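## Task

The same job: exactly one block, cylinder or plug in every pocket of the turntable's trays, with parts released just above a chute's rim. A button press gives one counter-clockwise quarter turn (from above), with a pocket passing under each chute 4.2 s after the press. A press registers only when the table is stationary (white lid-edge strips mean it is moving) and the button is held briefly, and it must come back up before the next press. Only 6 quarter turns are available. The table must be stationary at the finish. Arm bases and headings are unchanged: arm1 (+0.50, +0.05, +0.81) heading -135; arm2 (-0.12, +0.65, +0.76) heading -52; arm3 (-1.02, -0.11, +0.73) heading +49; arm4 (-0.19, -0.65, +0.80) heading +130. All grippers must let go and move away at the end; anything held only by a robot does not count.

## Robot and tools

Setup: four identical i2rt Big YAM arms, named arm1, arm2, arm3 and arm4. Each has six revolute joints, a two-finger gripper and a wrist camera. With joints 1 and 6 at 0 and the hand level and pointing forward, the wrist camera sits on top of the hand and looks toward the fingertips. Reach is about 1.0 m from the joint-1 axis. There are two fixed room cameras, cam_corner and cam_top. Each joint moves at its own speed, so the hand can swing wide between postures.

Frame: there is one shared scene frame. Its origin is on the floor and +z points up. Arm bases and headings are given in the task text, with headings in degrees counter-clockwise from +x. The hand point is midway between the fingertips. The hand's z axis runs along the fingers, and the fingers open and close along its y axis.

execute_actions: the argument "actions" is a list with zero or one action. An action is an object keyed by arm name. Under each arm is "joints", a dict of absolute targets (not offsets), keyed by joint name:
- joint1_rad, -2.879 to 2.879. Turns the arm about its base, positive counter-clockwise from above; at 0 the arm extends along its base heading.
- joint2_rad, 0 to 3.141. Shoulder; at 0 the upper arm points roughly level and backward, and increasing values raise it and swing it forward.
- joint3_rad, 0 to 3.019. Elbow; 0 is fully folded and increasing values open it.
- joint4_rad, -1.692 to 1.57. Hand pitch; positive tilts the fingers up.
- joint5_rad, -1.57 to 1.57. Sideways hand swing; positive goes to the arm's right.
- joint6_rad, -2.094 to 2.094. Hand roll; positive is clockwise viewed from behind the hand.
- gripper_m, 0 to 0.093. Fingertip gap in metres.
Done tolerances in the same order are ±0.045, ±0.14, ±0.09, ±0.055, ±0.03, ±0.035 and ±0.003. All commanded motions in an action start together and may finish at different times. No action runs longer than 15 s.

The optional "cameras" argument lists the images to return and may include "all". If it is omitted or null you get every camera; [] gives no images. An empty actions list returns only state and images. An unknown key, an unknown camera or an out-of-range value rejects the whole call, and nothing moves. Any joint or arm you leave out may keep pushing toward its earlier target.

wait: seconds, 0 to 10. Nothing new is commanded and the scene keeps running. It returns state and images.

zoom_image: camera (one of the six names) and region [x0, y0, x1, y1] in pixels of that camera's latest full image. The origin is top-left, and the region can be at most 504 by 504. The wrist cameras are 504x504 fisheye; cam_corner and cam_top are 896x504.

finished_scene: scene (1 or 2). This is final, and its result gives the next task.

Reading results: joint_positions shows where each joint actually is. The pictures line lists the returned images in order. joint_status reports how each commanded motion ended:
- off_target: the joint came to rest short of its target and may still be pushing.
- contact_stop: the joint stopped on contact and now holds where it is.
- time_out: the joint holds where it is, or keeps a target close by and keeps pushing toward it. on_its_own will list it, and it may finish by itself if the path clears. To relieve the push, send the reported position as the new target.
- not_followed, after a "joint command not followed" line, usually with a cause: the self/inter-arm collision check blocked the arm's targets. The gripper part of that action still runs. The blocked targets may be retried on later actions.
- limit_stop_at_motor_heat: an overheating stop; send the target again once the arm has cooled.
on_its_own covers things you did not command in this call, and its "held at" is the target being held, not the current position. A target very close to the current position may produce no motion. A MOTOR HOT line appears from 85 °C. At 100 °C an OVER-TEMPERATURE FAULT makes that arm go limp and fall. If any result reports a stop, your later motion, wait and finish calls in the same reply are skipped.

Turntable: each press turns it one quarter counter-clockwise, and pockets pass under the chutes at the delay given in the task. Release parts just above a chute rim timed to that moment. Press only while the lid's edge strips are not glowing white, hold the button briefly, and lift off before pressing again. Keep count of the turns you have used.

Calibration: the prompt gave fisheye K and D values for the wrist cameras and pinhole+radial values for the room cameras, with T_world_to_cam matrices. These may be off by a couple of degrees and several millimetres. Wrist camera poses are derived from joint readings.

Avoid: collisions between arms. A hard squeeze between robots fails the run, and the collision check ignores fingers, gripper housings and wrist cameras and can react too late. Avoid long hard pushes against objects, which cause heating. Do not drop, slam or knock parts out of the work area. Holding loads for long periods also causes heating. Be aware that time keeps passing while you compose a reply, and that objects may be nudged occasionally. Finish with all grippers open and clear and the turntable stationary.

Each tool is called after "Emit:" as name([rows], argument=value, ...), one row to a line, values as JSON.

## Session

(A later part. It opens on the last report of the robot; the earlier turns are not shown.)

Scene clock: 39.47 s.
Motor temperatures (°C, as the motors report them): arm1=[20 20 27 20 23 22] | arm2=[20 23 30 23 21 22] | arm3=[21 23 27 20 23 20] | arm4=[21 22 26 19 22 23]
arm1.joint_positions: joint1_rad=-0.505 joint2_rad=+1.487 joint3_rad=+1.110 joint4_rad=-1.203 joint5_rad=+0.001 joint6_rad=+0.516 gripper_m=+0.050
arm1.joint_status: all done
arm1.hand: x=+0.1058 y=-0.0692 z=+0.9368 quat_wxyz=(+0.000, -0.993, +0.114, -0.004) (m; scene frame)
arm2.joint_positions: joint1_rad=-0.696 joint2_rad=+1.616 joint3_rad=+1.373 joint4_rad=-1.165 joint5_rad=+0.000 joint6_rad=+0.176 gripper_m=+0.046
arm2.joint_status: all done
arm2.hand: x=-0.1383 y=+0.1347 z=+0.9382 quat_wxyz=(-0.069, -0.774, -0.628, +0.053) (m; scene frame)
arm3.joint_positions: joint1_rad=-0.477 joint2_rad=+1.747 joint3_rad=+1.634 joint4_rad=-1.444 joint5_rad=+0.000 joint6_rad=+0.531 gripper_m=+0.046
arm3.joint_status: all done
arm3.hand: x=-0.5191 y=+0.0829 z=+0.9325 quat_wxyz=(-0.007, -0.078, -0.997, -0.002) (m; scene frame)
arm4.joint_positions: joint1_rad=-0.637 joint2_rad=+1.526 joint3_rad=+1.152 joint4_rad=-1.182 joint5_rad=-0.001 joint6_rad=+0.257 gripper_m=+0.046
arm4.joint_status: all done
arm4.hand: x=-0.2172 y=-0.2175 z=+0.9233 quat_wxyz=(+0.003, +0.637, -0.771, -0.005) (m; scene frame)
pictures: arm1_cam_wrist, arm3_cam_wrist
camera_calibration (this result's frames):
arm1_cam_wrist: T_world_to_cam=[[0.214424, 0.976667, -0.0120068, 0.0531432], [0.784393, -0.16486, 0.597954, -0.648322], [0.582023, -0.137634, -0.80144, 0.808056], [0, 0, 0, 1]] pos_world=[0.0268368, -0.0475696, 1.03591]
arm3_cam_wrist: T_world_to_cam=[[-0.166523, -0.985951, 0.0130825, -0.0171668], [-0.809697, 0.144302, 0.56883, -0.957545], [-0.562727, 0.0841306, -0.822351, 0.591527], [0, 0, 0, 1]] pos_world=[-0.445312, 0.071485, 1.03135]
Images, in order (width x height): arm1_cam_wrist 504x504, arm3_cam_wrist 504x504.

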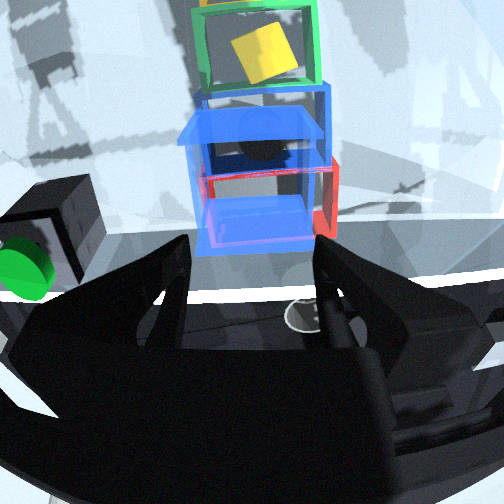

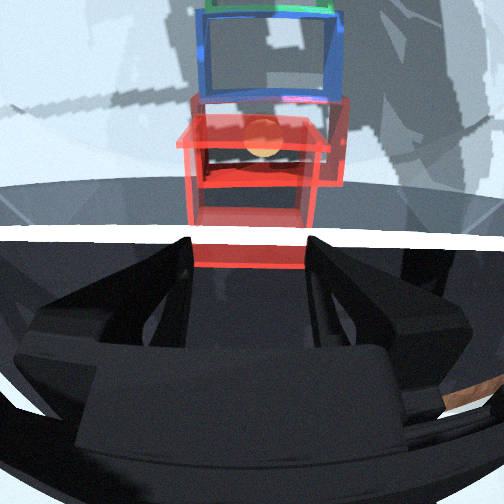

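Emit:
execute_actions([
  {"arm1":{"joints":{"joint1_rad":1.267,"joint2_rad":1.40,"joint3_rad":0.915,"joint4_rad":-1.075,"joint6_rad":0.0,"gripper_m":0.075}},"arm2":{"joints":{"joint1_rad":0.772,"joint2_rad":1.37,"joint3_rad":1.055,"joint4_rad":-1.22,"joint6_rad":0.0,"gripper_m":0.075}},"arm4":{"joints":{"joint1_rad":1.02,"joint2_rad":1.465,"joint3_rad":1.047,"joint4_rad":-1.14,"joint6_rad":0.0,"gripper_m":0.075}},"arm3":{"joints":{"joint1_rad":0.43,"joint6_rad":0.0,"gripper_m":0.075}}},
], cameras=["arm1_cam_wrist","arm2_cam_wrist","arm3_cam_wrist","arm4_cam_wrist","cam_top"])

Scene clock: 43.07 s.
Motor temperatures (°C, as the motors report them): arm1=[20 20 27 20 23 22] | arm2=[20 23 31 23 21 22] | arm3=[21 23 27 20 23 20] | arm4=[21 22 26 19 22 23]
arm1.joint_positions: joint1_rad=+1.268 joint2_rad=+1.404 joint3_rad=+0.912 joint4_rad=-1.083 joint5_rad=+0.001 joint6_rad=+0.015 gripper_m=+0.075
arm1.joint_status: all done
arm1.hand: x=+0.6695 y=-0.2728 z=+0.8996 quat_wxyz=(+0.001, -0.521, -0.854, +0.001) (m; scene frame)
arm2.joint_positions: joint1_rad=+0.777 joint2_rad=+1.366 joint3_rad=+1.070 joint4_rad=-1.210 joint5_rad=+0.000 joint6_rad=+0.015 gripper_m=+0.075
arm2.joint_status: all done
arm2.hand: x=+0.2674 y=+0.6010 z=+0.9242 quat_wxyz=(-0.037, -0.071, -0.997, +0.007) (m; scene frame)
arm3.joint_positions: joint1_rad=+0.435 joint2_rad=+1.747 joint3_rad=+1.634 joint4_rad=-1.436 joint5_rad=-0.001 joint6_rad=+0.011 gripper_m=+0.075
arm3.joint_status: all done
arm3.hand: x=-0.8683 y=+0.4050 z=+0.9312 quat_wxyz=(-0.008, +0.595, -0.804, -0.006) (m; scene frame)
arm4.joint_positions: joint1_rad=+1.025 joint2_rad=+1.482 joint3_rad=+1.045 joint4_rad=-1.142 joint5_rad=-0.001 joint6_rad=+0.008 gripper_m=+0.075
arm4.joint_status: all done
arm4.hand: x=-0.5839 y=-0.7114 z=+0.9125 quat_wxyz=(+0.005, +0.997, +0.075, -0.002) (m; scene frame)
pictures: arm1_cam_wrist, arm2_cam_wrist, arm3_cam_wrist, arm4_cam_wrist, cam_top
camera_calibration (this result's frames):
arm1_cam_wrist: T_world_to_cam=[[-0.883271, -0.468745, -0.0105243, 0.469963], [-0.383468, 0.709301, 0.591476, -0.0755922], [-0.269786, 0.526469, -0.806254, 1.17794], [0, 0, 0, 1]] pos_world=[0.703909, -0.346238, 0.999374]
arm2_cam_wrist: T_world_to_cam=[[-0.129092, -0.991559, 0.0121083, 0.621036], [-0.854209, 0.117395, 0.506504, -0.301697], [-0.50365, 0.0550425, -0.862153, 1.02532], [0, 0, 0, 1]] pos_world=[0.338859, 0.594776, 1.02927]
arm3_cam_wrist: T_world_to_cam=[[0.953222, -0.301732, 0.0180295, 0.932766], [-0.258863, -0.784085, 0.564093, -0.427302], [-0.156068, -0.542373, -0.825514, 0.976654], [0, 0, 0, 1]] pos_world=[-0.847321, 0.476116, 1.03046]
arm4_cam_wrist: T_world_to_cam=[[-0.141938, 0.989783, -0.0135449, 0.632216], [0.802674, 0.123092, 0.583577, 0.0296054], [0.579282, 0.0719595, -0.811945, 1.2542], [0, 0, 0, 1]] pos_world=[-0.660566, -0.719652, 1.00963]
Images, in order (width x height): arm1_cam_wrist 504x504, arm2_cam_wrist 504x504, arm3_cam_wrist 504x504, arm4_cam_wrist 504x504, cam_top 896x504.

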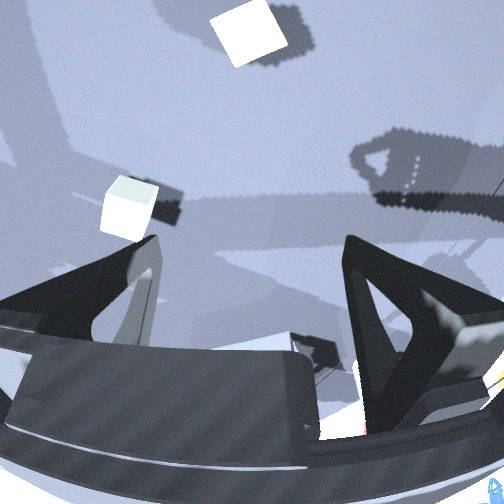

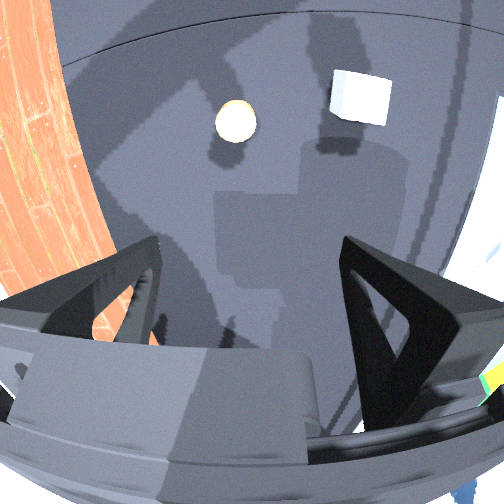

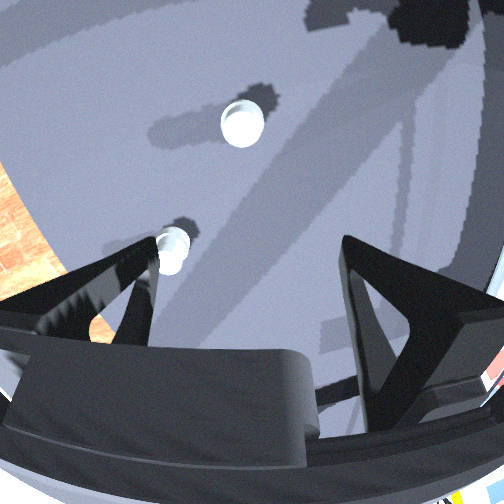

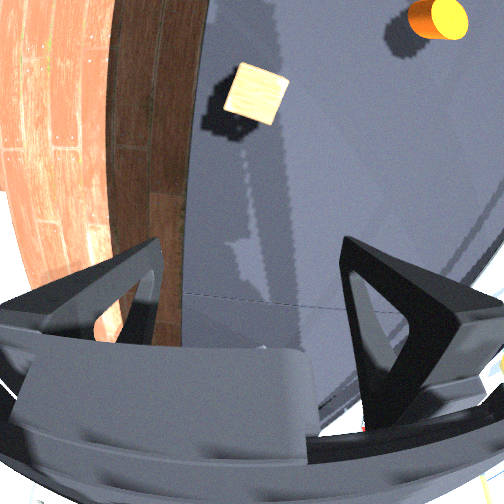

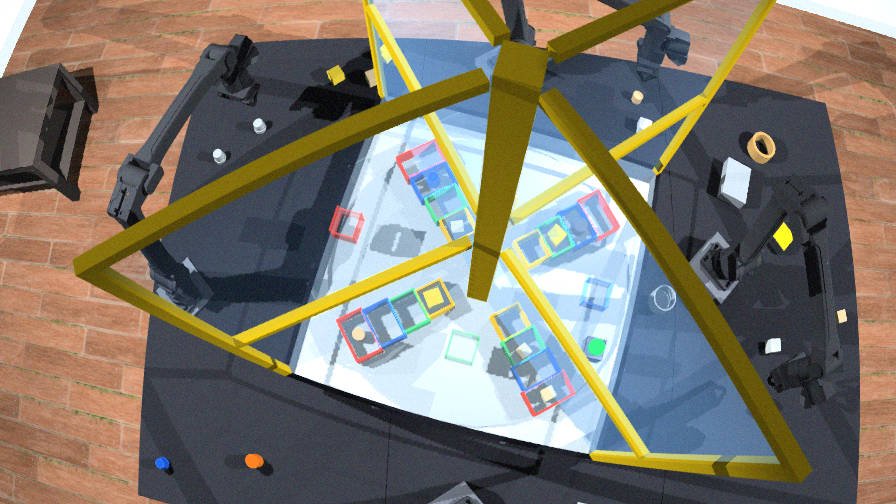

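Emit:
zoom_image(camera="arm3_cam_wrist", region=[130, 70, 330, 290])

Emit:
zoom_image(camera="cam_top", region=[190, 100, 290, 180])

Region (130, 70, 330, 290) of arm3_cam_wrist's 504x504 image, scaled by 2.291, with more detail than that image has; it fills the left 458 columns of this view, and the rest is white.

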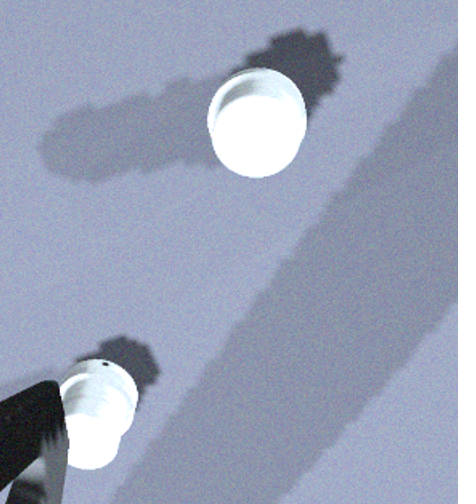

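Region (190, 100, 290, 180) of cam_top's 896x504 image, scaled by 5.040, with more detail than that image has; it fills the top 403 rows of this view, and the rest is white.

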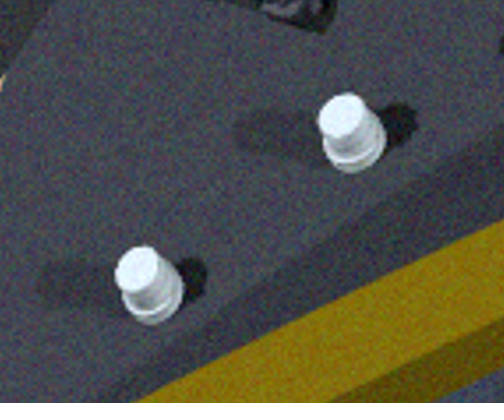

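Emit:
execute_actions([
  {"arm1":{"joints":{"joint2_rad":1.872,"joint3_rad":1.045,"joint4_rad":-0.685,"joint6_rad":-0.465}},"arm2":{"joints":{"joint1_rad":0.81,"joint2_rad":1.70,"joint3_rad":0.936,"joint4_rad":-0.73}},"arm4":{"joints":{"joint1_rad":1.012,"joint2_rad":1.86,"joint3_rad":1.03,"joint4_rad":-0.705,"joint6_rad":0.35}},"arm3":{"joints":{"joint1_rad":0.447,"joint2_rad":1.935,"joint3_rad":1.40,"joint4_rad":-1.015}}},
], cameras=["arm1_cam_wrist","arm2_cam_wrist","arm4_cam_wrist","arm3_cam_wrist"])

Scene clock: 45.77 s.
Motor temperatures (°C, as the motors report them): arm1=[20 20 27 20 23 22] | arm2=[20 23 30 23 21 22] | arm3=[21 23 27 20 23 20] | arm4=[21 22 26 19 22 23]
arm1.joint_positions: joint1_rad=+1.268 joint2_rad=+1.892 joint3_rad=+1.020 joint4_rad=-0.702 joint5_rad=+0.001 joint6_rad=-0.449 gripper_m=+0.075
arm1.joint_status: all done
arm1.hand: x=+0.7116 y=-0.3524 z=+0.7411 quat_wxyz=(+0.000, -0.311, -0.950, +0.001) (m; scene frame)
arm2.joint_positions: joint1_rad=+0.808 joint2_rad=+1.705 joint3_rad=+0.940 joint4_rad=-0.741 joint5_rad=+0.000 joint6_rad=+0.015 gripper_m=+0.075
arm2.joint_status: all done
arm2.hand: x=+0.3089 y=+0.6074 z=+0.7528 quat_wxyz=(-0.037, -0.056, -0.998, +0.006) (m; scene frame)
arm3.joint_positions: joint1_rad=+0.439 joint2_rad=+1.930 joint3_rad=+1.392 joint4_rad=-1.025 joint5_rad=-0.003 joint6_rad=+0.010 gripper_m=+0.075
arm3.joint_status: all done
arm3.hand: x=-0.8680 y=+0.4136 z=+0.7485 quat_wxyz=(-0.002, +0.597, -0.802, -0.002) (m; scene frame)
arm4.joint_positions: joint1_rad=+1.021 joint2_rad=+1.867 joint3_rad=+1.021 joint4_rad=-0.715 joint5_rad=-0.001 joint6_rad=+0.340 gripper_m=+0.075
arm4.joint_status: all done
arm4.hand: x=-0.6381 y=-0.7200 z=+0.7476 quat_wxyz=(+0.008, +0.996, -0.093, -0.009) (m; scene frame)
pictures: arm1_cam_wrist, arm2_cam_wrist, arm3_cam_wrist, arm4_cam_wrist
camera_calibration (this result's frames):
arm1_cam_wrist: T_world_to_cam=[[-0.580514, -0.814187, -0.0101765, 0.130742], [-0.660289, 0.463398, 0.591, 0.201459], [-0.476468, 0.349803, -0.806607, 1.1885], [0, 0, 0, 1]] pos_world=[0.775203, -0.402649, 0.840923]
arm2_cam_wrist: T_world_to_cam=[[-0.0983937, -0.99507, 0.0124449, 0.627219], [-0.856874, 0.0910748, 0.507418, -0.164006], [-0.50605, 0.039263, -0.86161, 0.907994], [0, 0, 0, 1]] pos_world=[0.380672, 0.603413, 0.857751]
arm3_cam_wrist: T_world_to_cam=[[0.954785, -0.296803, 0.0171526, 0.938359], [-0.252369, -0.778645, 0.574475, -0.321843], [-0.15715, -0.552829, -0.818342, 0.828596], [0, 0, 0, 1]] pos_world=[-0.84694, 0.485978, 0.846871]
arm4_cam_wrist: T_world_to_cam=[[0.191953, 0.981197, -0.0201422, 0.842559], [0.806177, -0.145943, 0.573392, -0.0135209], [0.559672, -0.126302, -0.819033, 1.00233], [0, 0, 0, 1]] pos_world=[-0.711808, -0.702093, 0.845666]
Images, in order (width x height): arm1_cam_wrist 504x504, arm2_cam_wrist 504x504, arm3_cam_wrist 504x504, arm4_cam_wrist 504x504.

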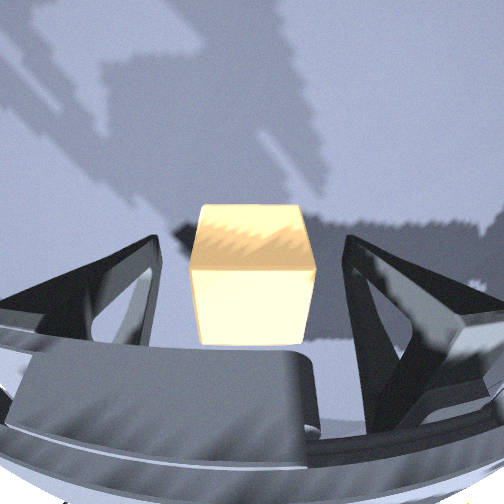

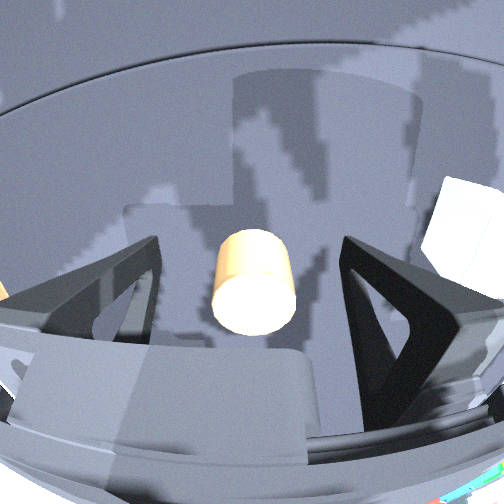

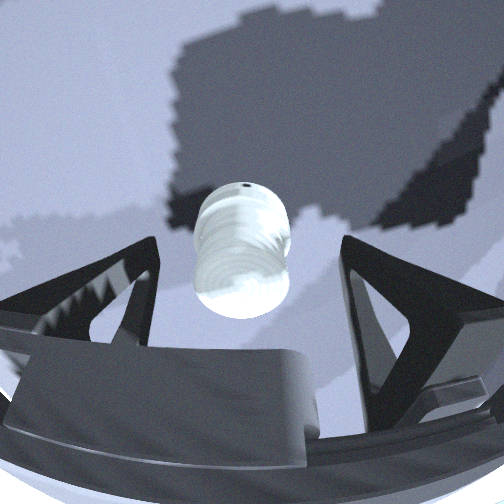

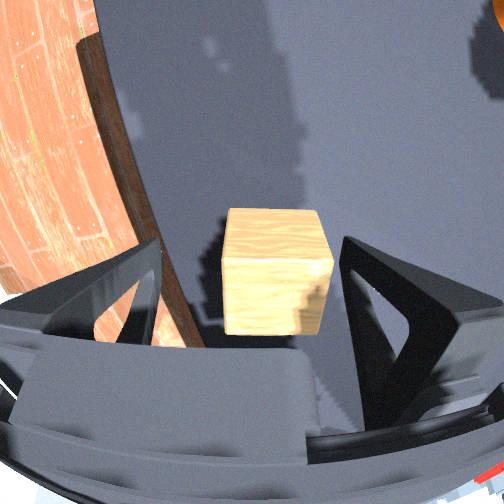

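Emit:
execute_actions([
  {"arm1":{"joints":{"gripper_m":0.025}},"arm2":{"joints":{"joint3_rad":0.915,"gripper_m":0.02}},"arm3":{"joints":{"joint4_rad":-0.985,"gripper_m":0.02}},"arm4":{"joints":{"joint1_rad":0.995,"gripper_m":0.025}}},
], cameras=["arm2_cam_wrist","arm3_cam_wrist"])

Scene clock: 46.67 s.
Motor temperatures (°C, as the motors report them): arm1=[20 21 27 20 23 22] | arm2=[20 23 30 23 21 22] | arm3=[21 24 27 20 23 20] | arm4=[21 22 26 19 22 23]
arm1.joint_positions: joint1_rad=+1.268 joint2_rad=+1.892 joint3_rad=+1.020 joint4_rad=-0.702 joint5_rad=+0.001 joint6_rad=-0.450 gripper_m=+0.040
arm1.joint_status: gripper_m off_target (ended at +0.040, target +0.025)
arm1.hand: x=+0.7116 y=-0.3524 z=+0.7411 quat_wxyz=(+0.000, -0.311, -0.951, +0.001) (m; scene frame)
arm2.joint_positions: joint1_rad=+0.808 joint2_rad=+1.705 joint3_rad=+0.930 joint4_rad=-0.740 joint5_rad=+0.000 joint6_rad=+0.014 gripper_m=+0.031
arm2.joint_status: gripper_m off_target (ended at +0.031, target +0.020); the others done
arm2.hand: x=+0.3042 y=+0.6078 z=+0.7500 quat_wxyz=(-0.033, -0.056, -0.998, +0.006) (m; scene frame)
arm3.joint_positions: joint1_rad=+0.440 joint2_rad=+1.930 joint3_rad=+1.392 joint4_rad=-0.995 joint5_rad=-0.001 joint6_rad=+0.010 gripper_m=+0.031
arm3.joint_status: gripper_m off_target (ended at +0.031, target +0.020); the others done
arm3.hand: x=-0.8660 y=+0.4205 z=+0.7486 quat_wxyz=(-0.015, +0.597, -0.802, -0.011) (m; scene frame)
arm4.joint_positions: joint1_rad=+1.000 joint2_rad=+1.867 joint3_rad=+1.021 joint4_rad=-0.715 joint5_rad=-0.001 joint6_rad=+0.341 gripper_m=+0.040
arm4.joint_status: gripper_m off_target (ended at +0.040, target +0.025); the others done
arm4.hand: x=-0.6394 y=-0.7106 z=+0.7475 quat_wxyz=(+0.008, +0.995, -0.104, -0.009) (m; scene frame)
pictures: arm2_cam_wrist, arm3_cam_wrist
camera_calibration (this result's frames):
arm2_cam_wrist: T_world_to_cam=[[-0.0979944, -0.995109, 0.0124765, 0.627101], [-0.852825, 0.0904312, 0.514307, -0.172634], [-0.51292, 0.039759, -0.857515, 0.901871], [0, 0, 0, 1]] pos_world=[0.376814, 0.603788, 0.854331]
arm3_cam_wrist: T_world_to_cam=[[0.95486, -0.29653, 0.0176932, 0.938067], [-0.256938, -0.794541, 0.55017, -0.295097], [-0.149084, -0.529881, -0.834865, 0.842572], [0, 0, 0, 1]] pos_world=[-0.84593, 0.490161, 0.849191]
Images, in order (width x height): arm2_cam_wrist 504x504, arm3_cam_wrist 504x504.

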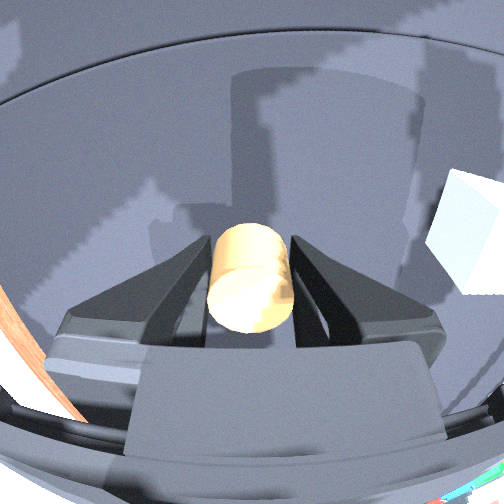

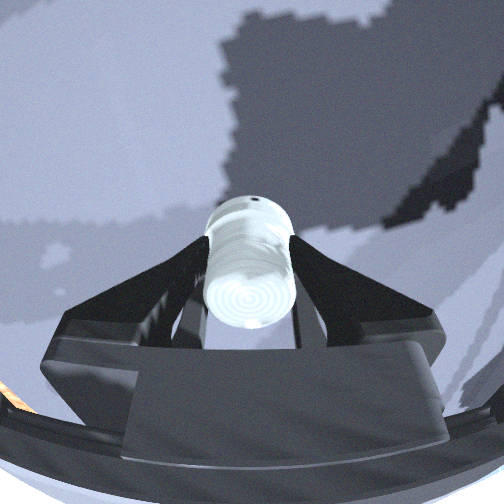

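Emit:
execute_actions([
  {"arm1":{"joints":{"joint1_rad":-0.223,"joint2_rad":1.585,"joint3_rad":1.325,"joint4_rad":-1.215,"joint6_rad":0.53}},"arm2":{"joints":{"joint1_rad":-0.685,"joint2_rad":1.25,"joint3_rad":1.0,"joint4_rad":-1.2,"joint6_rad":0.19}},"arm4":{"joints":{"joint1_rad":-0.625,"joint2_rad":1.30,"joint3_rad":1.03,"joint4_rad":-1.265,"joint6_rad":0.26}},"arm3":{"joints":{"joint1_rad":-0.478,"joint2_rad":1.745,"joint3_rad":1.71,"joint4_rad":-1.495,"joint6_rad":0.54}}},
], cameras=["arm1_cam_wrist","arm3_cam_wrist","cam_top"])

Scene clock: 48.97 s.
Motor temperatures (°C, as the motors report them): arm1=[20 21 28 20 23 22] | arm2=[20 23 30 23 21 22] | arm3=[21 24 27 20 23 20] | arm4=[21 22 26 19 22 23]
arm1.joint_positions: joint1_rad=-0.230 joint2_rad=+1.604 joint3_rad=+1.325 joint4_rad=-1.201 joint5_rad=+0.000 joint6_rad=+0.513 gripper_m=+0.040
arm1.joint_status: all done
arm1.hand: x=+0.0838 y=-0.2151 z=+0.9669 quat_wxyz=(-0.025, -0.999, -0.025, +0.039) (m; scene frame)
arm2.joint_positions: joint1_rad=-0.688 joint2_rad=+1.241 joint3_rad=+0.972 joint4_rad=-1.191 joint5_rad=+0.000 joint6_rad=+0.176 gripper_m=+0.031
arm2.joint_status: all done
arm2.hand: x=-0.1304 y=+0.2929 z=+0.9305 quat_wxyz=(-0.050, -0.772, -0.632, +0.036) (m; scene frame)
arm3.joint_positions: joint1_rad=-0.484 joint2_rad=+1.736 joint3_rad=+1.709 joint4_rad=-1.487 joint5_rad=+0.003 joint6_rad=+0.529 gripper_m=+0.031
arm3.joint_status: all done
arm3.hand: x=-0.5093 y=+0.0820 z=+0.9670 quat_wxyz=(-0.027, -0.081, -0.996, -0.009) (m; scene frame)
arm4.joint_positions: joint1_rad=-0.627 joint2_rad=+1.302 joint3_rad=+1.021 joint4_rad=-1.256 joint5_rad=+0.000 joint6_rad=+0.270 gripper_m=+0.040
arm4.joint_status: all done
arm4.hand: x=-0.2156 y=-0.2871 z=+0.9598 quat_wxyz=(-0.002, +0.636, -0.772, -0.013) (m; scene frame)
pictures: arm1_cam_wrist, arm3_cam_wrist, cam_top
camera_calibration (this result's frames):
arm1_cam_wrist: T_world_to_cam=[[-0.0646865, 0.996038, -0.0610287, 0.275662], [0.847322, 0.0871274, 0.523884, -0.552514], [0.527125, -0.0178228, -0.849601, 0.901889], [0, 0, 0, 1]] pos_world=[0.0105807, -0.210356, 1.07252]
arm3_cam_wrist: T_world_to_cam=[[-0.1723, -0.985027, -0.00592238, -0.00155402], [-0.831607, 0.142236, 0.536842, -0.949184], [-0.527961, 0.0974227, -0.843662, 0.662732], [0, 0, 0, 1]] pos_world=[-0.439719, 0.0689121, 1.06867]
Images, in order (width x height): arm1_cam_wrist 504x504, arm3_cam_wrist 504x504, cam_top 896x504.

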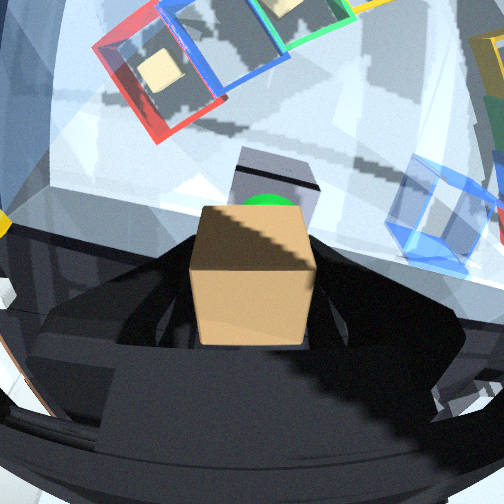

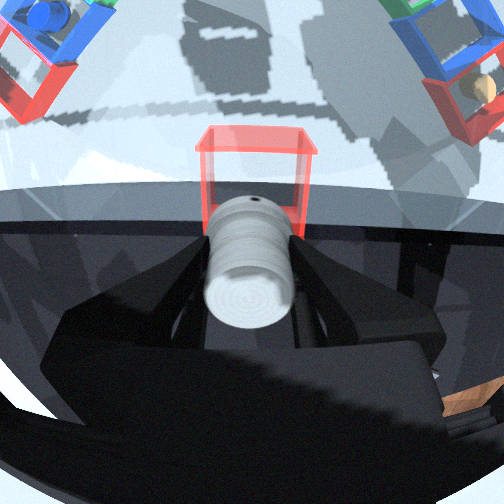

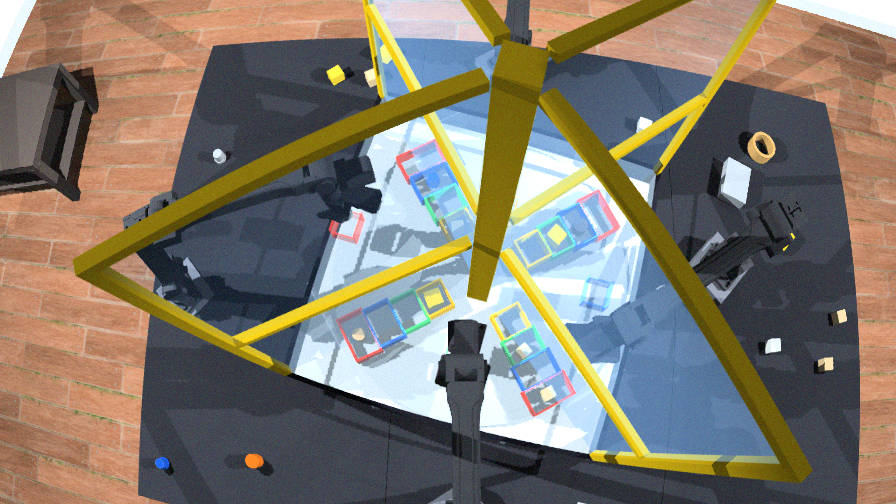

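Emit:
execute_actions(actions=[], cameras=[])

Emit:
execute_actions([
  {"arm1":{"joints":{"joint2_rad":1.69,"joint3_rad":1.28}},"arm2":{"joints":{"joint2_rad":1.39,"joint3_rad":1.2}},"arm3":{"joints":{"joint3_rad":1.645,"joint4_rad":-1.435}}},
], cameras=[])

Emit:
execute_actions([
  {"arm1":{"joints":{"joint1_rad":-0.50,"joint2_rad":1.475,"joint3_rad":1.115,"joint4_rad":-1.212}},"arm2":{"joints":{"joint2_rad":1.635,"joint3_rad":1.44,"joint4_rad":-1.155}},"arm4":{"joints":{"joint2_rad":1.535,"joint3_rad":1.215,"joint4_rad":-1.18}}},
], cameras=["arm1_cam_wrist","arm2_cam_wrist","arm3_cam_wrist","arm4_cam_wrist"])

Scene clock: 49.27 s.
Motor temperatures (°C, as the motors report them): arm1=[20 21 28 20 23 22] | arm2=[20 23 30 23 21 22] | arm3=[21 24 27 20 23 20] | arm4=[21 22 26 19 22 23]
arm1.joint_positions: joint1_rad=-0.230 joint2_rad=+1.604 joint3_rad=+1.325 joint4_rad=-1.201 joint5_rad=+0.000 joint6_rad=+0.514 gripper_m=+0.040
arm1.joint_status: all done
arm1.hand: x=+0.0838 y=-0.2151 z=+0.9669 quat_wxyz=(-0.025, -0.999, -0.024, +0.039) (m; scene frame)
arm2.joint_positions: joint1_rad=-0.688 joint2_rad=+1.241 joint3_rad=+0.972 joint4_rad=-1.191 joint5_rad=+0.000 joint6_rad=+0.176 gripper_m=+0.031
arm2.joint_status: all done
arm2.hand: x=-0.1304 y=+0.2929 z=+0.9305 quat_wxyz=(-0.050, -0.772, -0.632, +0.036) (m; scene frame)
arm3.joint_positions: joint1_rad=-0.484 joint2_rad=+1.736 joint3_rad=+1.709 joint4_rad=-1.487 joint5_rad=+0.003 joint6_rad=+0.529 gripper_m=+0.031
arm3.joint_status: all done
arm3.hand: x=-0.5093 y=+0.0820 z=+0.9670 quat_wxyz=(-0.027, -0.081, -0.996, -0.009) (m; scene frame)
arm4.joint_positions: joint1_rad=-0.627 joint2_rad=+1.302 joint3_rad=+1.021 joint4_rad=-1.256 joint5_rad=+0.000 joint6_rad=+0.270 gripper_m=+0.040
arm4.joint_status: all done
arm4.hand: x=-0.2156 y=-0.2871 z=+0.9598 quat_wxyz=(-0.002, +0.636, -0.772, -0.013) (m; scene frame)
pictures: none
No camera images: the call's "cameras" was empty. Leave "cameras" out to get every camera's image.

Scene clock: 50.17 s.
Motor temperatures (°C, as the motors report them): arm1=[20 21 28 20 23 22] | arm2=[20 23 31 23 21 22] | arm3=[21 24 27 20 23 20] | arm4=[21 22 26 19 22 23]
arm1.joint_positions: joint1_rad=-0.230 joint2_rad=+1.658 joint3_rad=+1.294 joint4_rad=-1.204 joint5_rad=-0.002 joint6_rad=+0.516 gripper_m=+0.039
arm1.joint_status: all done
arm1.hand: x=+0.0940 y=-0.2092 z=+0.9302 quat_wxyz=(-0.004, -1.000, -0.023, +0.000) (m; scene frame)
arm2.joint_positions: joint1_rad=-0.688 joint2_rad=+1.390 joint3_rad=+1.150 joint4_rad=-1.196 joint5_rad=+0.000 joint6_rad=+0.176 gripper_m=+0.031
arm2.joint_status: all done
arm2.hand: x=-0.1320 y=+0.2276 z=+0.9471 quat_wxyz=(-0.058, -0.772, -0.632, +0.044) (m; scene frame)
arm3.joint_positions: joint1_rad=-0.484 joint2_rad=+1.737 joint3_rad=+1.644 joint4_rad=-1.445 joint5_rad=+0.003 joint6_rad=+0.529 gripper_m=+0.031
arm3.joint_status: all done
arm3.hand: x=-0.5159 y=+0.0794 z=+0.9418 quat_wxyz=(-0.016, -0.081, -0.997, -0.004) (m; scene frame)
arm4.joint_positions: joint1_rad=-0.627 joint2_rad=+1.302 joint3_rad=+1.021 joint4_rad=-1.256 joint5_rad=+0.000 joint6_rad=+0.270 gripper_m=+0.040
arm4.joint_status: not commanded
arm4.hand: x=-0.2156 y=-0.2871 z=+0.9598 quat_wxyz=(-0.002, +0.636, -0.772, -0.013) (m; scene frame)
pictures: none
No camera images: the call's "cameras" was empty. Leave "cameras" out to get every camera's image.

Scene clock: 51.30 s.
Motor temperatures (°C, as the motors report them): arm1=[20 21 28 20 23 22] | arm2=[20 23 31 23 21 22] | arm3=[21 24 27 20 23 20] | arm4=[21 22 26 19 22 23]
arm1.joint_positions: joint1_rad=-0.506 joint2_rad=+1.490 joint3_rad=+1.109 joint4_rad=-1.204 joint5_rad=+0.000 joint6_rad=+0.516 gripper_m=+0.039
arm1.joint_status: all done
arm1.hand: x=+0.1065 y=-0.0687 z=+0.9351 quat_wxyz=(+0.001, -0.993, +0.115, -0.007) (m; scene frame)
arm2.joint_positions: joint1_rad=-0.688 joint2_rad=+1.631 joint3_rad=+1.385 joint4_rad=-1.160 joint5_rad=+0.000 joint6_rad=+0.176 gripper_m=+0.031
arm2.joint_status: all done
arm2.hand: x=-0.1341 y=+0.1289 z=+0.9356 quat_wxyz=(-0.069, -0.771, -0.631, +0.053) (m; scene frame)
arm3.joint_positions: joint1_rad=-0.484 joint2_rad=+1.737 joint3_rad=+1.644 joint4_rad=-1.445 joint5_rad=+0.003 joint6_rad=+0.529 gripper_m=+0.031
arm3.joint_status: not commanded
arm3.hand: x=-0.5159 y=+0.0794 z=+0.9418 quat_wxyz=(-0.016, -0.081, -0.997, -0.004) (m; scene frame)
arm4.joint_positions: joint1_rad=-0.627 joint2_rad=+1.534 joint3_rad=+1.174 joint4_rad=-1.182 joint5_rad=+0.000 joint6_rad=+0.270 gripper_m=+0.040
arm4.joint_status: all done
arm4.hand: x=-0.2219 y=-0.2096 z=+0.9280 quat_wxyz=(-0.001, +0.636, -0.772, -0.010) (m; scene frame)
pictures: arm1_cam_wrist, arm2_cam_wrist, arm3_cam_wrist, arm4_cam_wrist
camera_calibration (this result's frames):
arm1_cam_wrist: T_world_to_cam=[[0.215592, 0.976428, -0.0104302, 0.0508938], [0.780934, -0.165996, 0.602152, -0.651384], [0.586227, -0.137965, -0.798313, 0.80295], [0, 0, 0, 1]] pos_world=[0.0270048, -0.0470423, 1.03377]
arm2_cam_wrist: T_world_to_cam=[[-0.982822, 0.181235, -0.0348474, -0.120808], [0.149932, 0.894181, 0.421853, -0.481234], [0.107615, 0.409382, -0.905994, 0.936258], [0, 0, 0, 1]] pos_world=[-0.147335, 0.068918, 1.04705]
arm3_cam_wrist: T_world_to_cam=[[-0.172745, -0.984948, 0.00602548, -0.0168886], [-0.819695, 0.147148, 0.553578, -0.950767], [-0.546132, 0.0906886, -0.832776, 0.61919], [0, 0, 0, 1]] pos_world=[-0.444097, 0.067116, 1.04207]
arm4_cam_wrist: T_world_to_cam=[[0.979843, -0.198952, -0.0180303, 0.191003], [-0.1526, -0.803686, 0.575154, -0.730202], [-0.128919, -0.56081, -0.817846, 0.736666], [0, 0, 0, 1]] pos_world=[-0.203612, -0.135723, 1.0259]
Images, in order (width x height): arm1_cam_wrist 504x504, arm2_cam_wrist 504x504, arm3_cam_wrist 504x504, arm4_cam_wrist 504x504.

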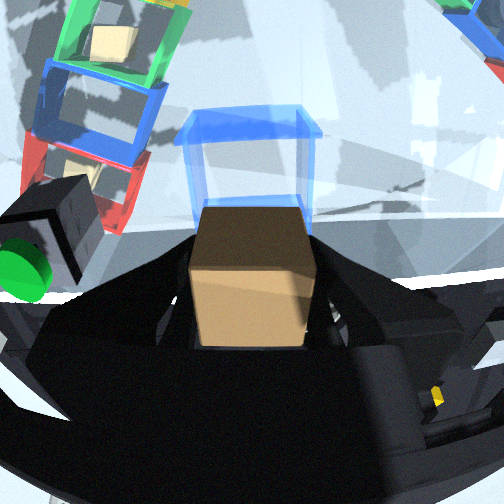

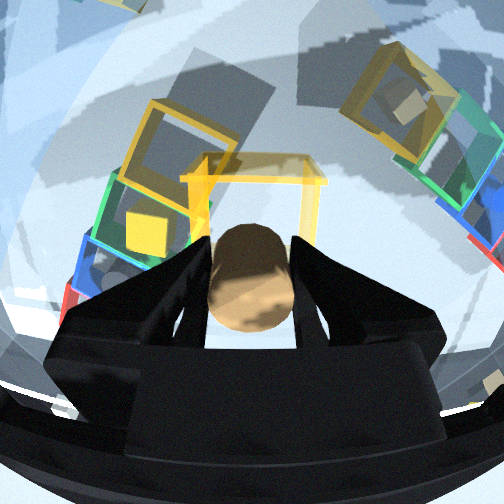

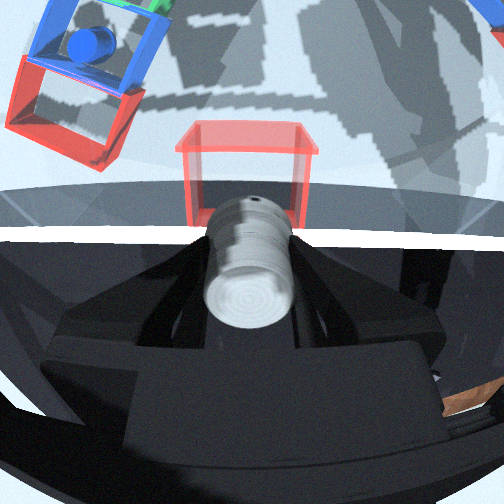

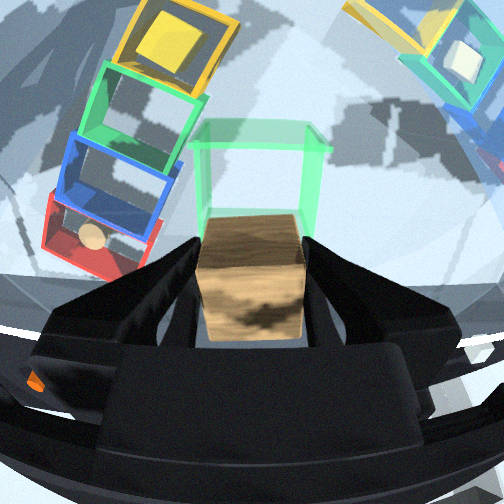

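Emit:
execute_actions([
  {"arm1":{"joints":{"joint4_rad":-1.165}},"arm4":{"joints":{"joint1_rad":-0.645}}},
], cameras=["arm1_cam_wrist","arm4_cam_wrist"])

Scene clock: 52.03 s.
Motor temperatures (°C, as the motors report them): arm1=[20 21 28 20 23 22] | arm2=[20 23 31 23 21 22] | arm3=[21 24 27 20 23 20] | arm4=[21 22 26 19 22 23]
arm1.joint_positions: joint1_rad=-0.506 joint2_rad=+1.490 joint3_rad=+1.109 joint4_rad=-1.181 joint5_rad=+0.000 joint6_rad=+0.516 gripper_m=+0.039
arm1.joint_status: all done
arm1.hand: x=+0.1012 y=-0.0703 z=+0.9350 quat_wxyz=(-0.004, -0.993, +0.115, +0.003) (m; scene frame)
arm2.joint_positions: joint1_rad=-0.688 joint2_rad=+1.631 joint3_rad=+1.385 joint4_rad=-1.160 joint5_rad=+0.000 joint6_rad=+0.176 gripper_m=+0.031
arm2.joint_status: not commanded
arm2.hand: x=-0.1341 y=+0.1289 z=+0.9356 quat_wxyz=(-0.069, -0.771, -0.631, +0.053) (m; scene frame)
arm3.joint_positions: joint1_rad=-0.484 joint2_rad=+1.737 joint3_rad=+1.644 joint4_rad=-1.445 joint5_rad=+0.003 joint6_rad=+0.529 gripper_m=+0.031
arm3.joint_status: not commanded
arm3.hand: x=-0.5159 y=+0.0794 z=+0.9418 quat_wxyz=(-0.016, -0.081, -0.997, -0.004) (m; scene frame)
arm4.joint_positions: joint1_rad=-0.637 joint2_rad=+1.534 joint3_rad=+1.174 joint4_rad=-1.182 joint5_rad=+0.000 joint6_rad=+0.270 gripper_m=+0.040
arm4.joint_status: all done
arm4.hand: x=-0.2173 y=-0.2093 z=+0.9279 quat_wxyz=(-0.001, +0.632, -0.775, -0.010) (m; scene frame)
pictures: arm1_cam_wrist, arm4_cam_wrist
camera_calibration (this result's frames):
arm1_cam_wrist: T_world_to_cam=[[0.215344, 0.976306, -0.0212903, 0.0637359], [0.793747, -0.162294, 0.586196, -0.633605], [0.568852, -0.143133, -0.809889, 0.818053], [0, 0, 0, 1]] pos_world=[0.0238463, -0.0479656, 1.03531]
arm4_cam_wrist: T_world_to_cam=[[0.977745, -0.209034, -0.0178928, 0.183941], [-0.160938, -0.802014, 0.575215, -0.730746], [-0.13459, -0.559533, -0.817807, 0.736388], [0, 0, 0, 1]] pos_world=[-0.198342, -0.135585, 1.02585]
Images, in order (width x height): arm1_cam_wrist 504x504, arm4_cam_wrist 504x504.

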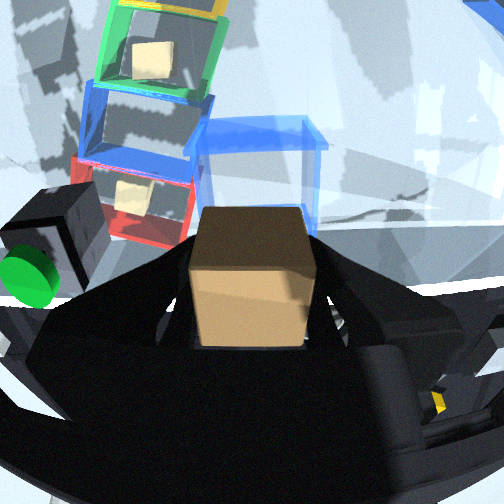

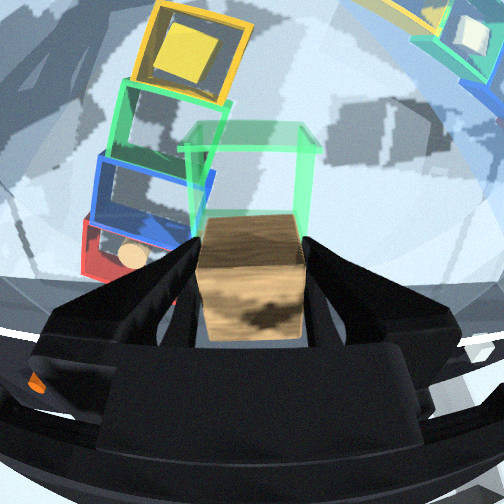

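Emit:
wait(seconds=1.42)

Emit:
execute_actions([
  {"arm1":{"joints":{"gripper_m":0.054}},"arm2":{"joints":{"gripper_m":0.046}},"arm3":{"joints":{"gripper_m":0.046}},"arm4":{"joints":{"gripper_m":0.054}}},
], cameras=["arm1_cam_wrist","arm3_cam_wrist","arm2_cam_wrist","arm4_cam_wrist"])

Scene clock: 53.57 s.
Motor temperatures (°C, as the motors report them): arm1=[20 21 28 20 23 22] | arm2=[20 23 31 23 21 22] | arm3=[21 24 27 20 23 20] | arm4=[21 22 26 19 22 23]
arm1.joint_positions: joint1_rad=-0.506 joint2_rad=+1.490 joint3_rad=+1.109 joint4_rad=-1.181 joint5_rad=+0.000 joint6_rad=+0.516 gripper_m=+0.039
arm1.joint_status: all done
arm1.hand: x=+0.1012 y=-0.0703 z=+0.9350 quat_wxyz=(-0.004, -0.993, +0.115, +0.003) (m; scene frame)
arm2.joint_positions: joint1_rad=-0.688 joint2_rad=+1.631 joint3_rad=+1.385 joint4_rad=-1.160 joint5_rad=+0.000 joint6_rad=+0.176 gripper_m=+0.031
arm2.joint_status: not commanded
arm2.hand: x=-0.1341 y=+0.1289 z=+0.9356 quat_wxyz=(-0.069, -0.771, -0.631, +0.053) (m; scene frame)
arm3.joint_positions: joint1_rad=-0.484 joint2_rad=+1.737 joint3_rad=+1.644 joint4_rad=-1.445 joint5_rad=+0.003 joint6_rad=+0.529 gripper_m=+0.031
arm3.joint_status: not commanded
arm3.hand: x=-0.5159 y=+0.0794 z=+0.9418 quat_wxyz=(-0.016, -0.081, -0.997, -0.004) (m; scene frame)
arm4.joint_positions: joint1_rad=-0.637 joint2_rad=+1.534 joint3_rad=+1.174 joint4_rad=-1.182 joint5_rad=+0.000 joint6_rad=+0.270 gripper_m=+0.040
arm4.joint_status: all done
arm4.hand: x=-0.2173 y=-0.2093 z=+0.9279 quat_wxyz=(-0.001, +0.632, -0.775, -0.010) (m; scene frame)
wait: 1.43 s; at rest by 0.17 s
pictures: arm1_cam_wrist, arm2_cam_wrist, arm3_cam_wrist, arm4_cam_wrist, cam_corner, cam_top
camera_calibration (this result's frames):
arm1_cam_wrist: T_world_to_cam=[[0.215344, 0.976306, -0.0212903, 0.0637359], [0.793747, -0.162294, 0.586196, -0.633605], [0.568852, -0.143133, -0.809889, 0.818053], [0, 0, 0, 1]] pos_world=[0.0238463, -0.0479656, 1.03531]
arm2_cam_wrist: T_world_to_cam=[[-0.982822, 0.181235, -0.0348474, -0.120808], [0.149932, 0.894181, 0.421853, -0.481234], [0.107615, 0.409382, -0.905994, 0.936258], [0, 0, 0, 1]] pos_world=[-0.147335, 0.068918, 1.04705]
arm3_cam_wrist: T_world_to_cam=[[-0.172745, -0.984948, 0.00602548, -0.0168886], [-0.819695, 0.147148, 0.553578, -0.950767], [-0.546132, 0.0906886, -0.832776, 0.61919], [0, 0, 0, 1]] pos_world=[-0.444097, 0.067116, 1.04207]
arm4_cam_wrist: T_world_to_cam=[[0.977745, -0.209034, -0.0178928, 0.183941], [-0.160938, -0.802014, 0.575215, -0.730746], [-0.13459, -0.559533, -0.817807, 0.736388], [0, 0, 0, 1]] pos_world=[-0.198342, -0.135585, 1.02585]
Images, in order (width x height): arm1_cam_wrist 504x504, arm2_cam_wrist 504x504, arm3_cam_wrist 504x504, arm4_cam_wrist 504x504, cam_corner 896x504, cam_top 896x504.

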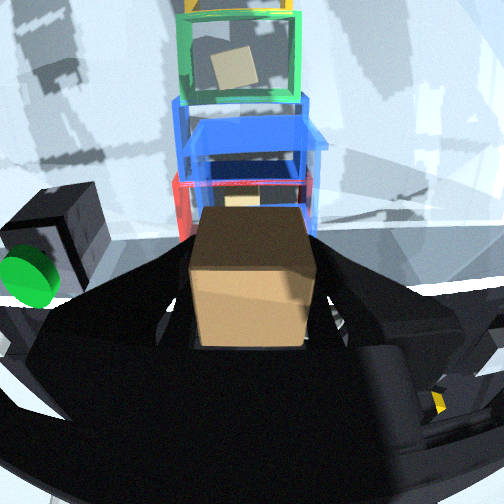

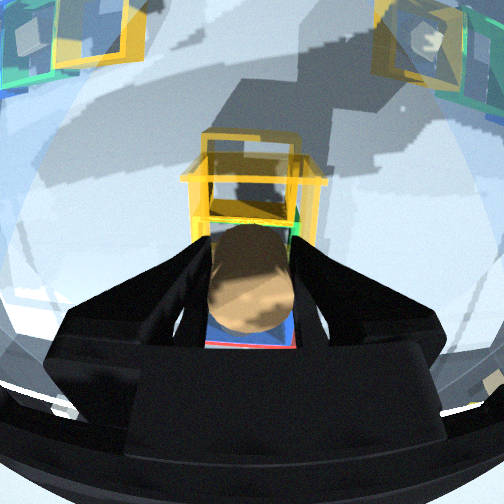

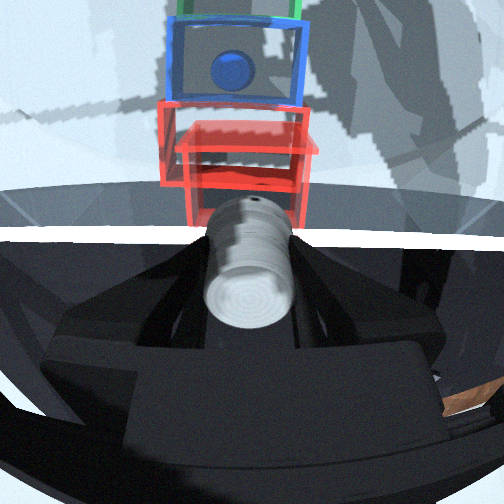

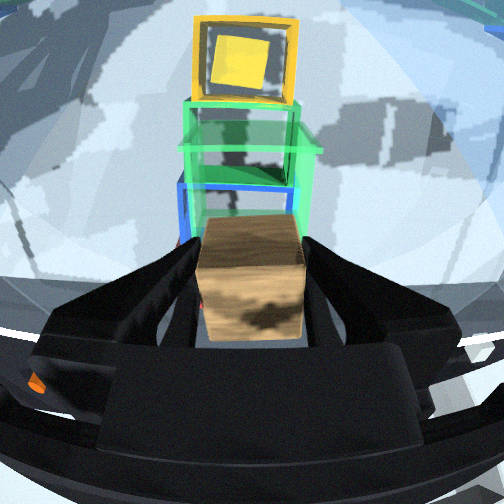

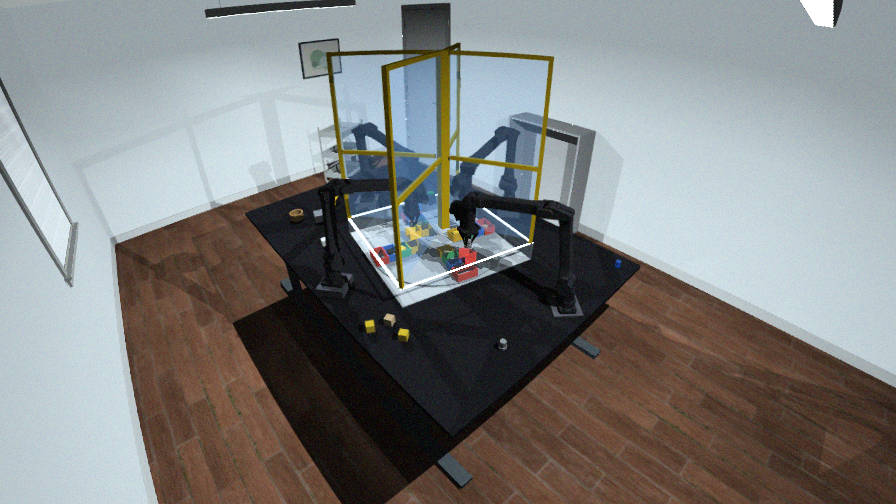

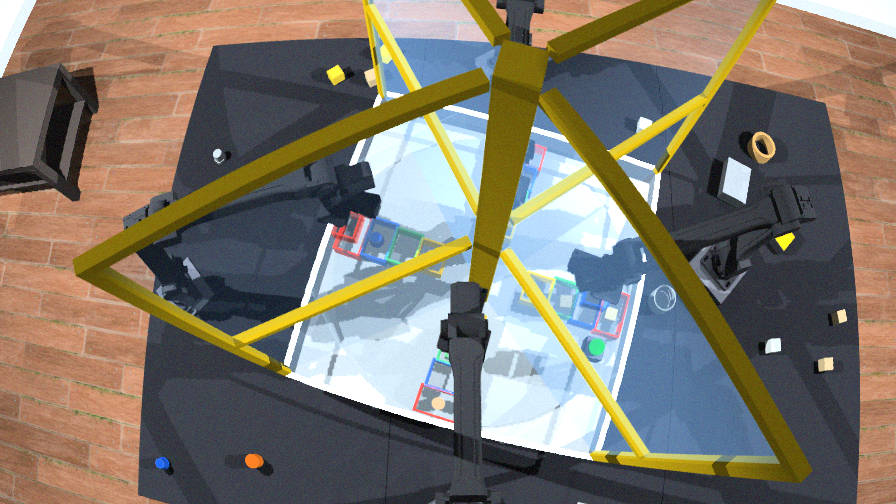

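Scene clock: 54.10 s.
Motor temperatures (°C, as the motors report them): arm1=[20 21 28 20 23 22] | arm2=[20 23 31 23 21 22] | arm3=[21 24 27 20 23 20] | arm4=[21 22 26 19 22 23]
arm1.joint_positions: joint1_rad=-0.506 joint2_rad=+1.490 joint3_rad=+1.109 joint4_rad=-1.181 joint5_rad=+0.000 joint6_rad=+0.516 gripper_m=+0.054
arm1.joint_status: all done
arm1.hand: x=+0.1012 y=-0.0703 z=+0.9350 quat_wxyz=(-0.004, -0.993, +0.115, +0.003) (m; scene frame)
arm2.joint_positions: joint1_rad=-0.688 joint2_rad=+1.631 joint3_rad=+1.385 joint4_rad=-1.160 joint5_rad=+0.000 joint6_rad=+0.176 gripper_m=+0.046
arm2.joint_status: all done
arm2.hand: x=-0.1341 y=+0.1289 z=+0.9356 quat_wxyz=(-0.069, -0.771, -0.631, +0.053) (m; scene frame)
arm3.joint_positions: joint1_rad=-0.484 joint2_rad=+1.737 joint3_rad=+1.644 joint4_rad=-1.445 joint5_rad=+0.003 joint6_rad=+0.529 gripper_m=+0.046
arm3.joint_status: all done
arm3.hand: x=-0.5159 y=+0.0794 z=+0.9418 quat_wxyz=(-0.016, -0.081, -0.997, -0.004) (m; scene frame)
arm4.joint_positions: joint1_rad=-0.637 joint2_rad=+1.534 joint3_rad=+1.174 joint4_rad=-1.182 joint5_rad=+0.000 joint6_rad=+0.270 gripper_m=+0.054
arm4.joint_status: all done
arm4.hand: x=-0.2173 y=-0.2093 z=+0.9279 quat_wxyz=(-0.001, +0.632, -0.775, -0.010) (m; scene frame)
pictures: arm1_cam_wrist, arm2_cam_wrist, arm3_cam_wrist, arm4_cam_wrist
camera_calibration (this result's frames):
arm1_cam_wrist: T_world_to_cam=[[0.215344, 0.976306, -0.0212903, 0.0637359], [0.793747, -0.162294, 0.586196, -0.633605], [0.568852, -0.143133, -0.809889, 0.818053], [0, 0, 0, 1]] pos_world=[0.0238463, -0.0479656, 1.03531]
arm2_cam_wrist: T_world_to_cam=[[-0.982822, 0.181235, -0.0348474, -0.120808], [0.149932, 0.894181, 0.421853, -0.481234], [0.107615, 0.409382, -0.905994, 0.936258], [0, 0, 0, 1]] pos_world=[-0.147335, 0.068918, 1.04705]
arm3_cam_wrist: T_world_to_cam=[[-0.172745, -0.984948, 0.00602548, -0.0168886], [-0.819695, 0.147148, 0.553578, -0.950767], [-0.546132, 0.0906886, -0.832776, 0.61919], [0, 0, 0, 1]] pos_world=[-0.444097, 0.067116, 1.04207]
arm4_cam_wrist: T_world_to_cam=[[0.977745, -0.209034, -0.0178928, 0.183941], [-0.160938, -0.802014, 0.575215, -0.730746], [-0.13459, -0.559533, -0.817807, 0.736388], [0, 0, 0, 1]] pos_world=[-0.198342, -0.135585, 1.02585]
Images, in order (width x height): arm1_cam_wrist 504x504, arm2_cam_wrist 504x504, arm3_cam_wrist 504x504, arm4_cam_wrist 504x504.

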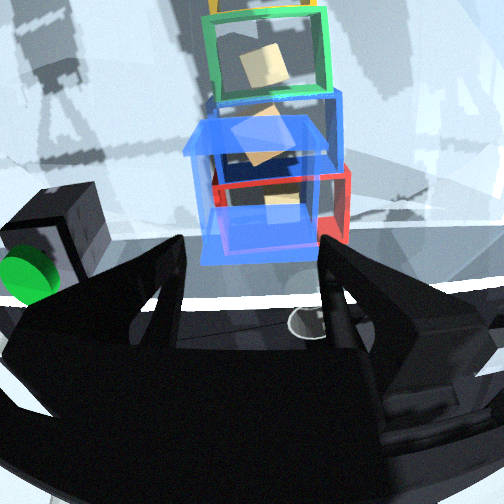

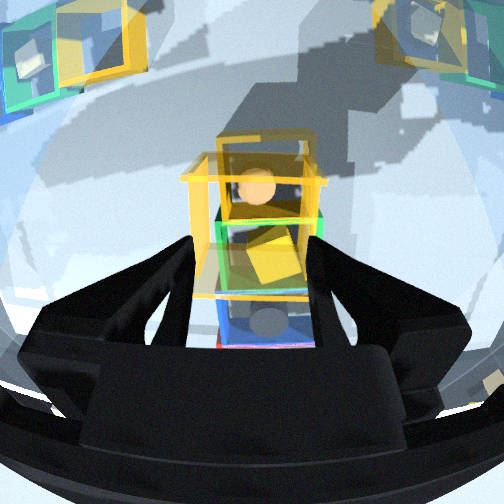

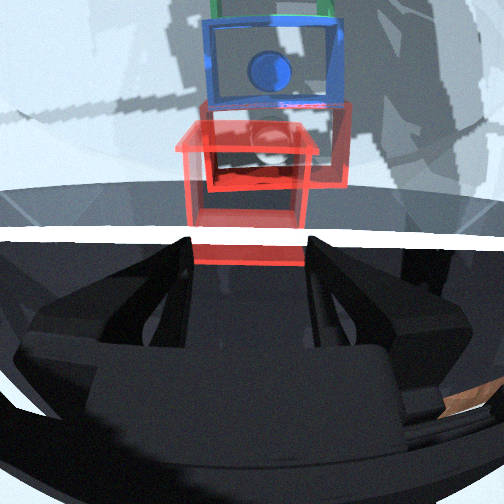

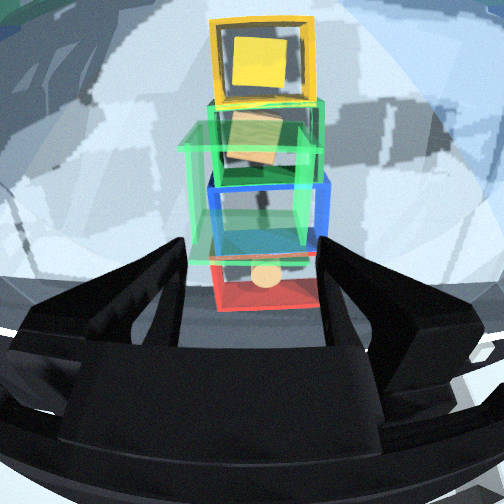

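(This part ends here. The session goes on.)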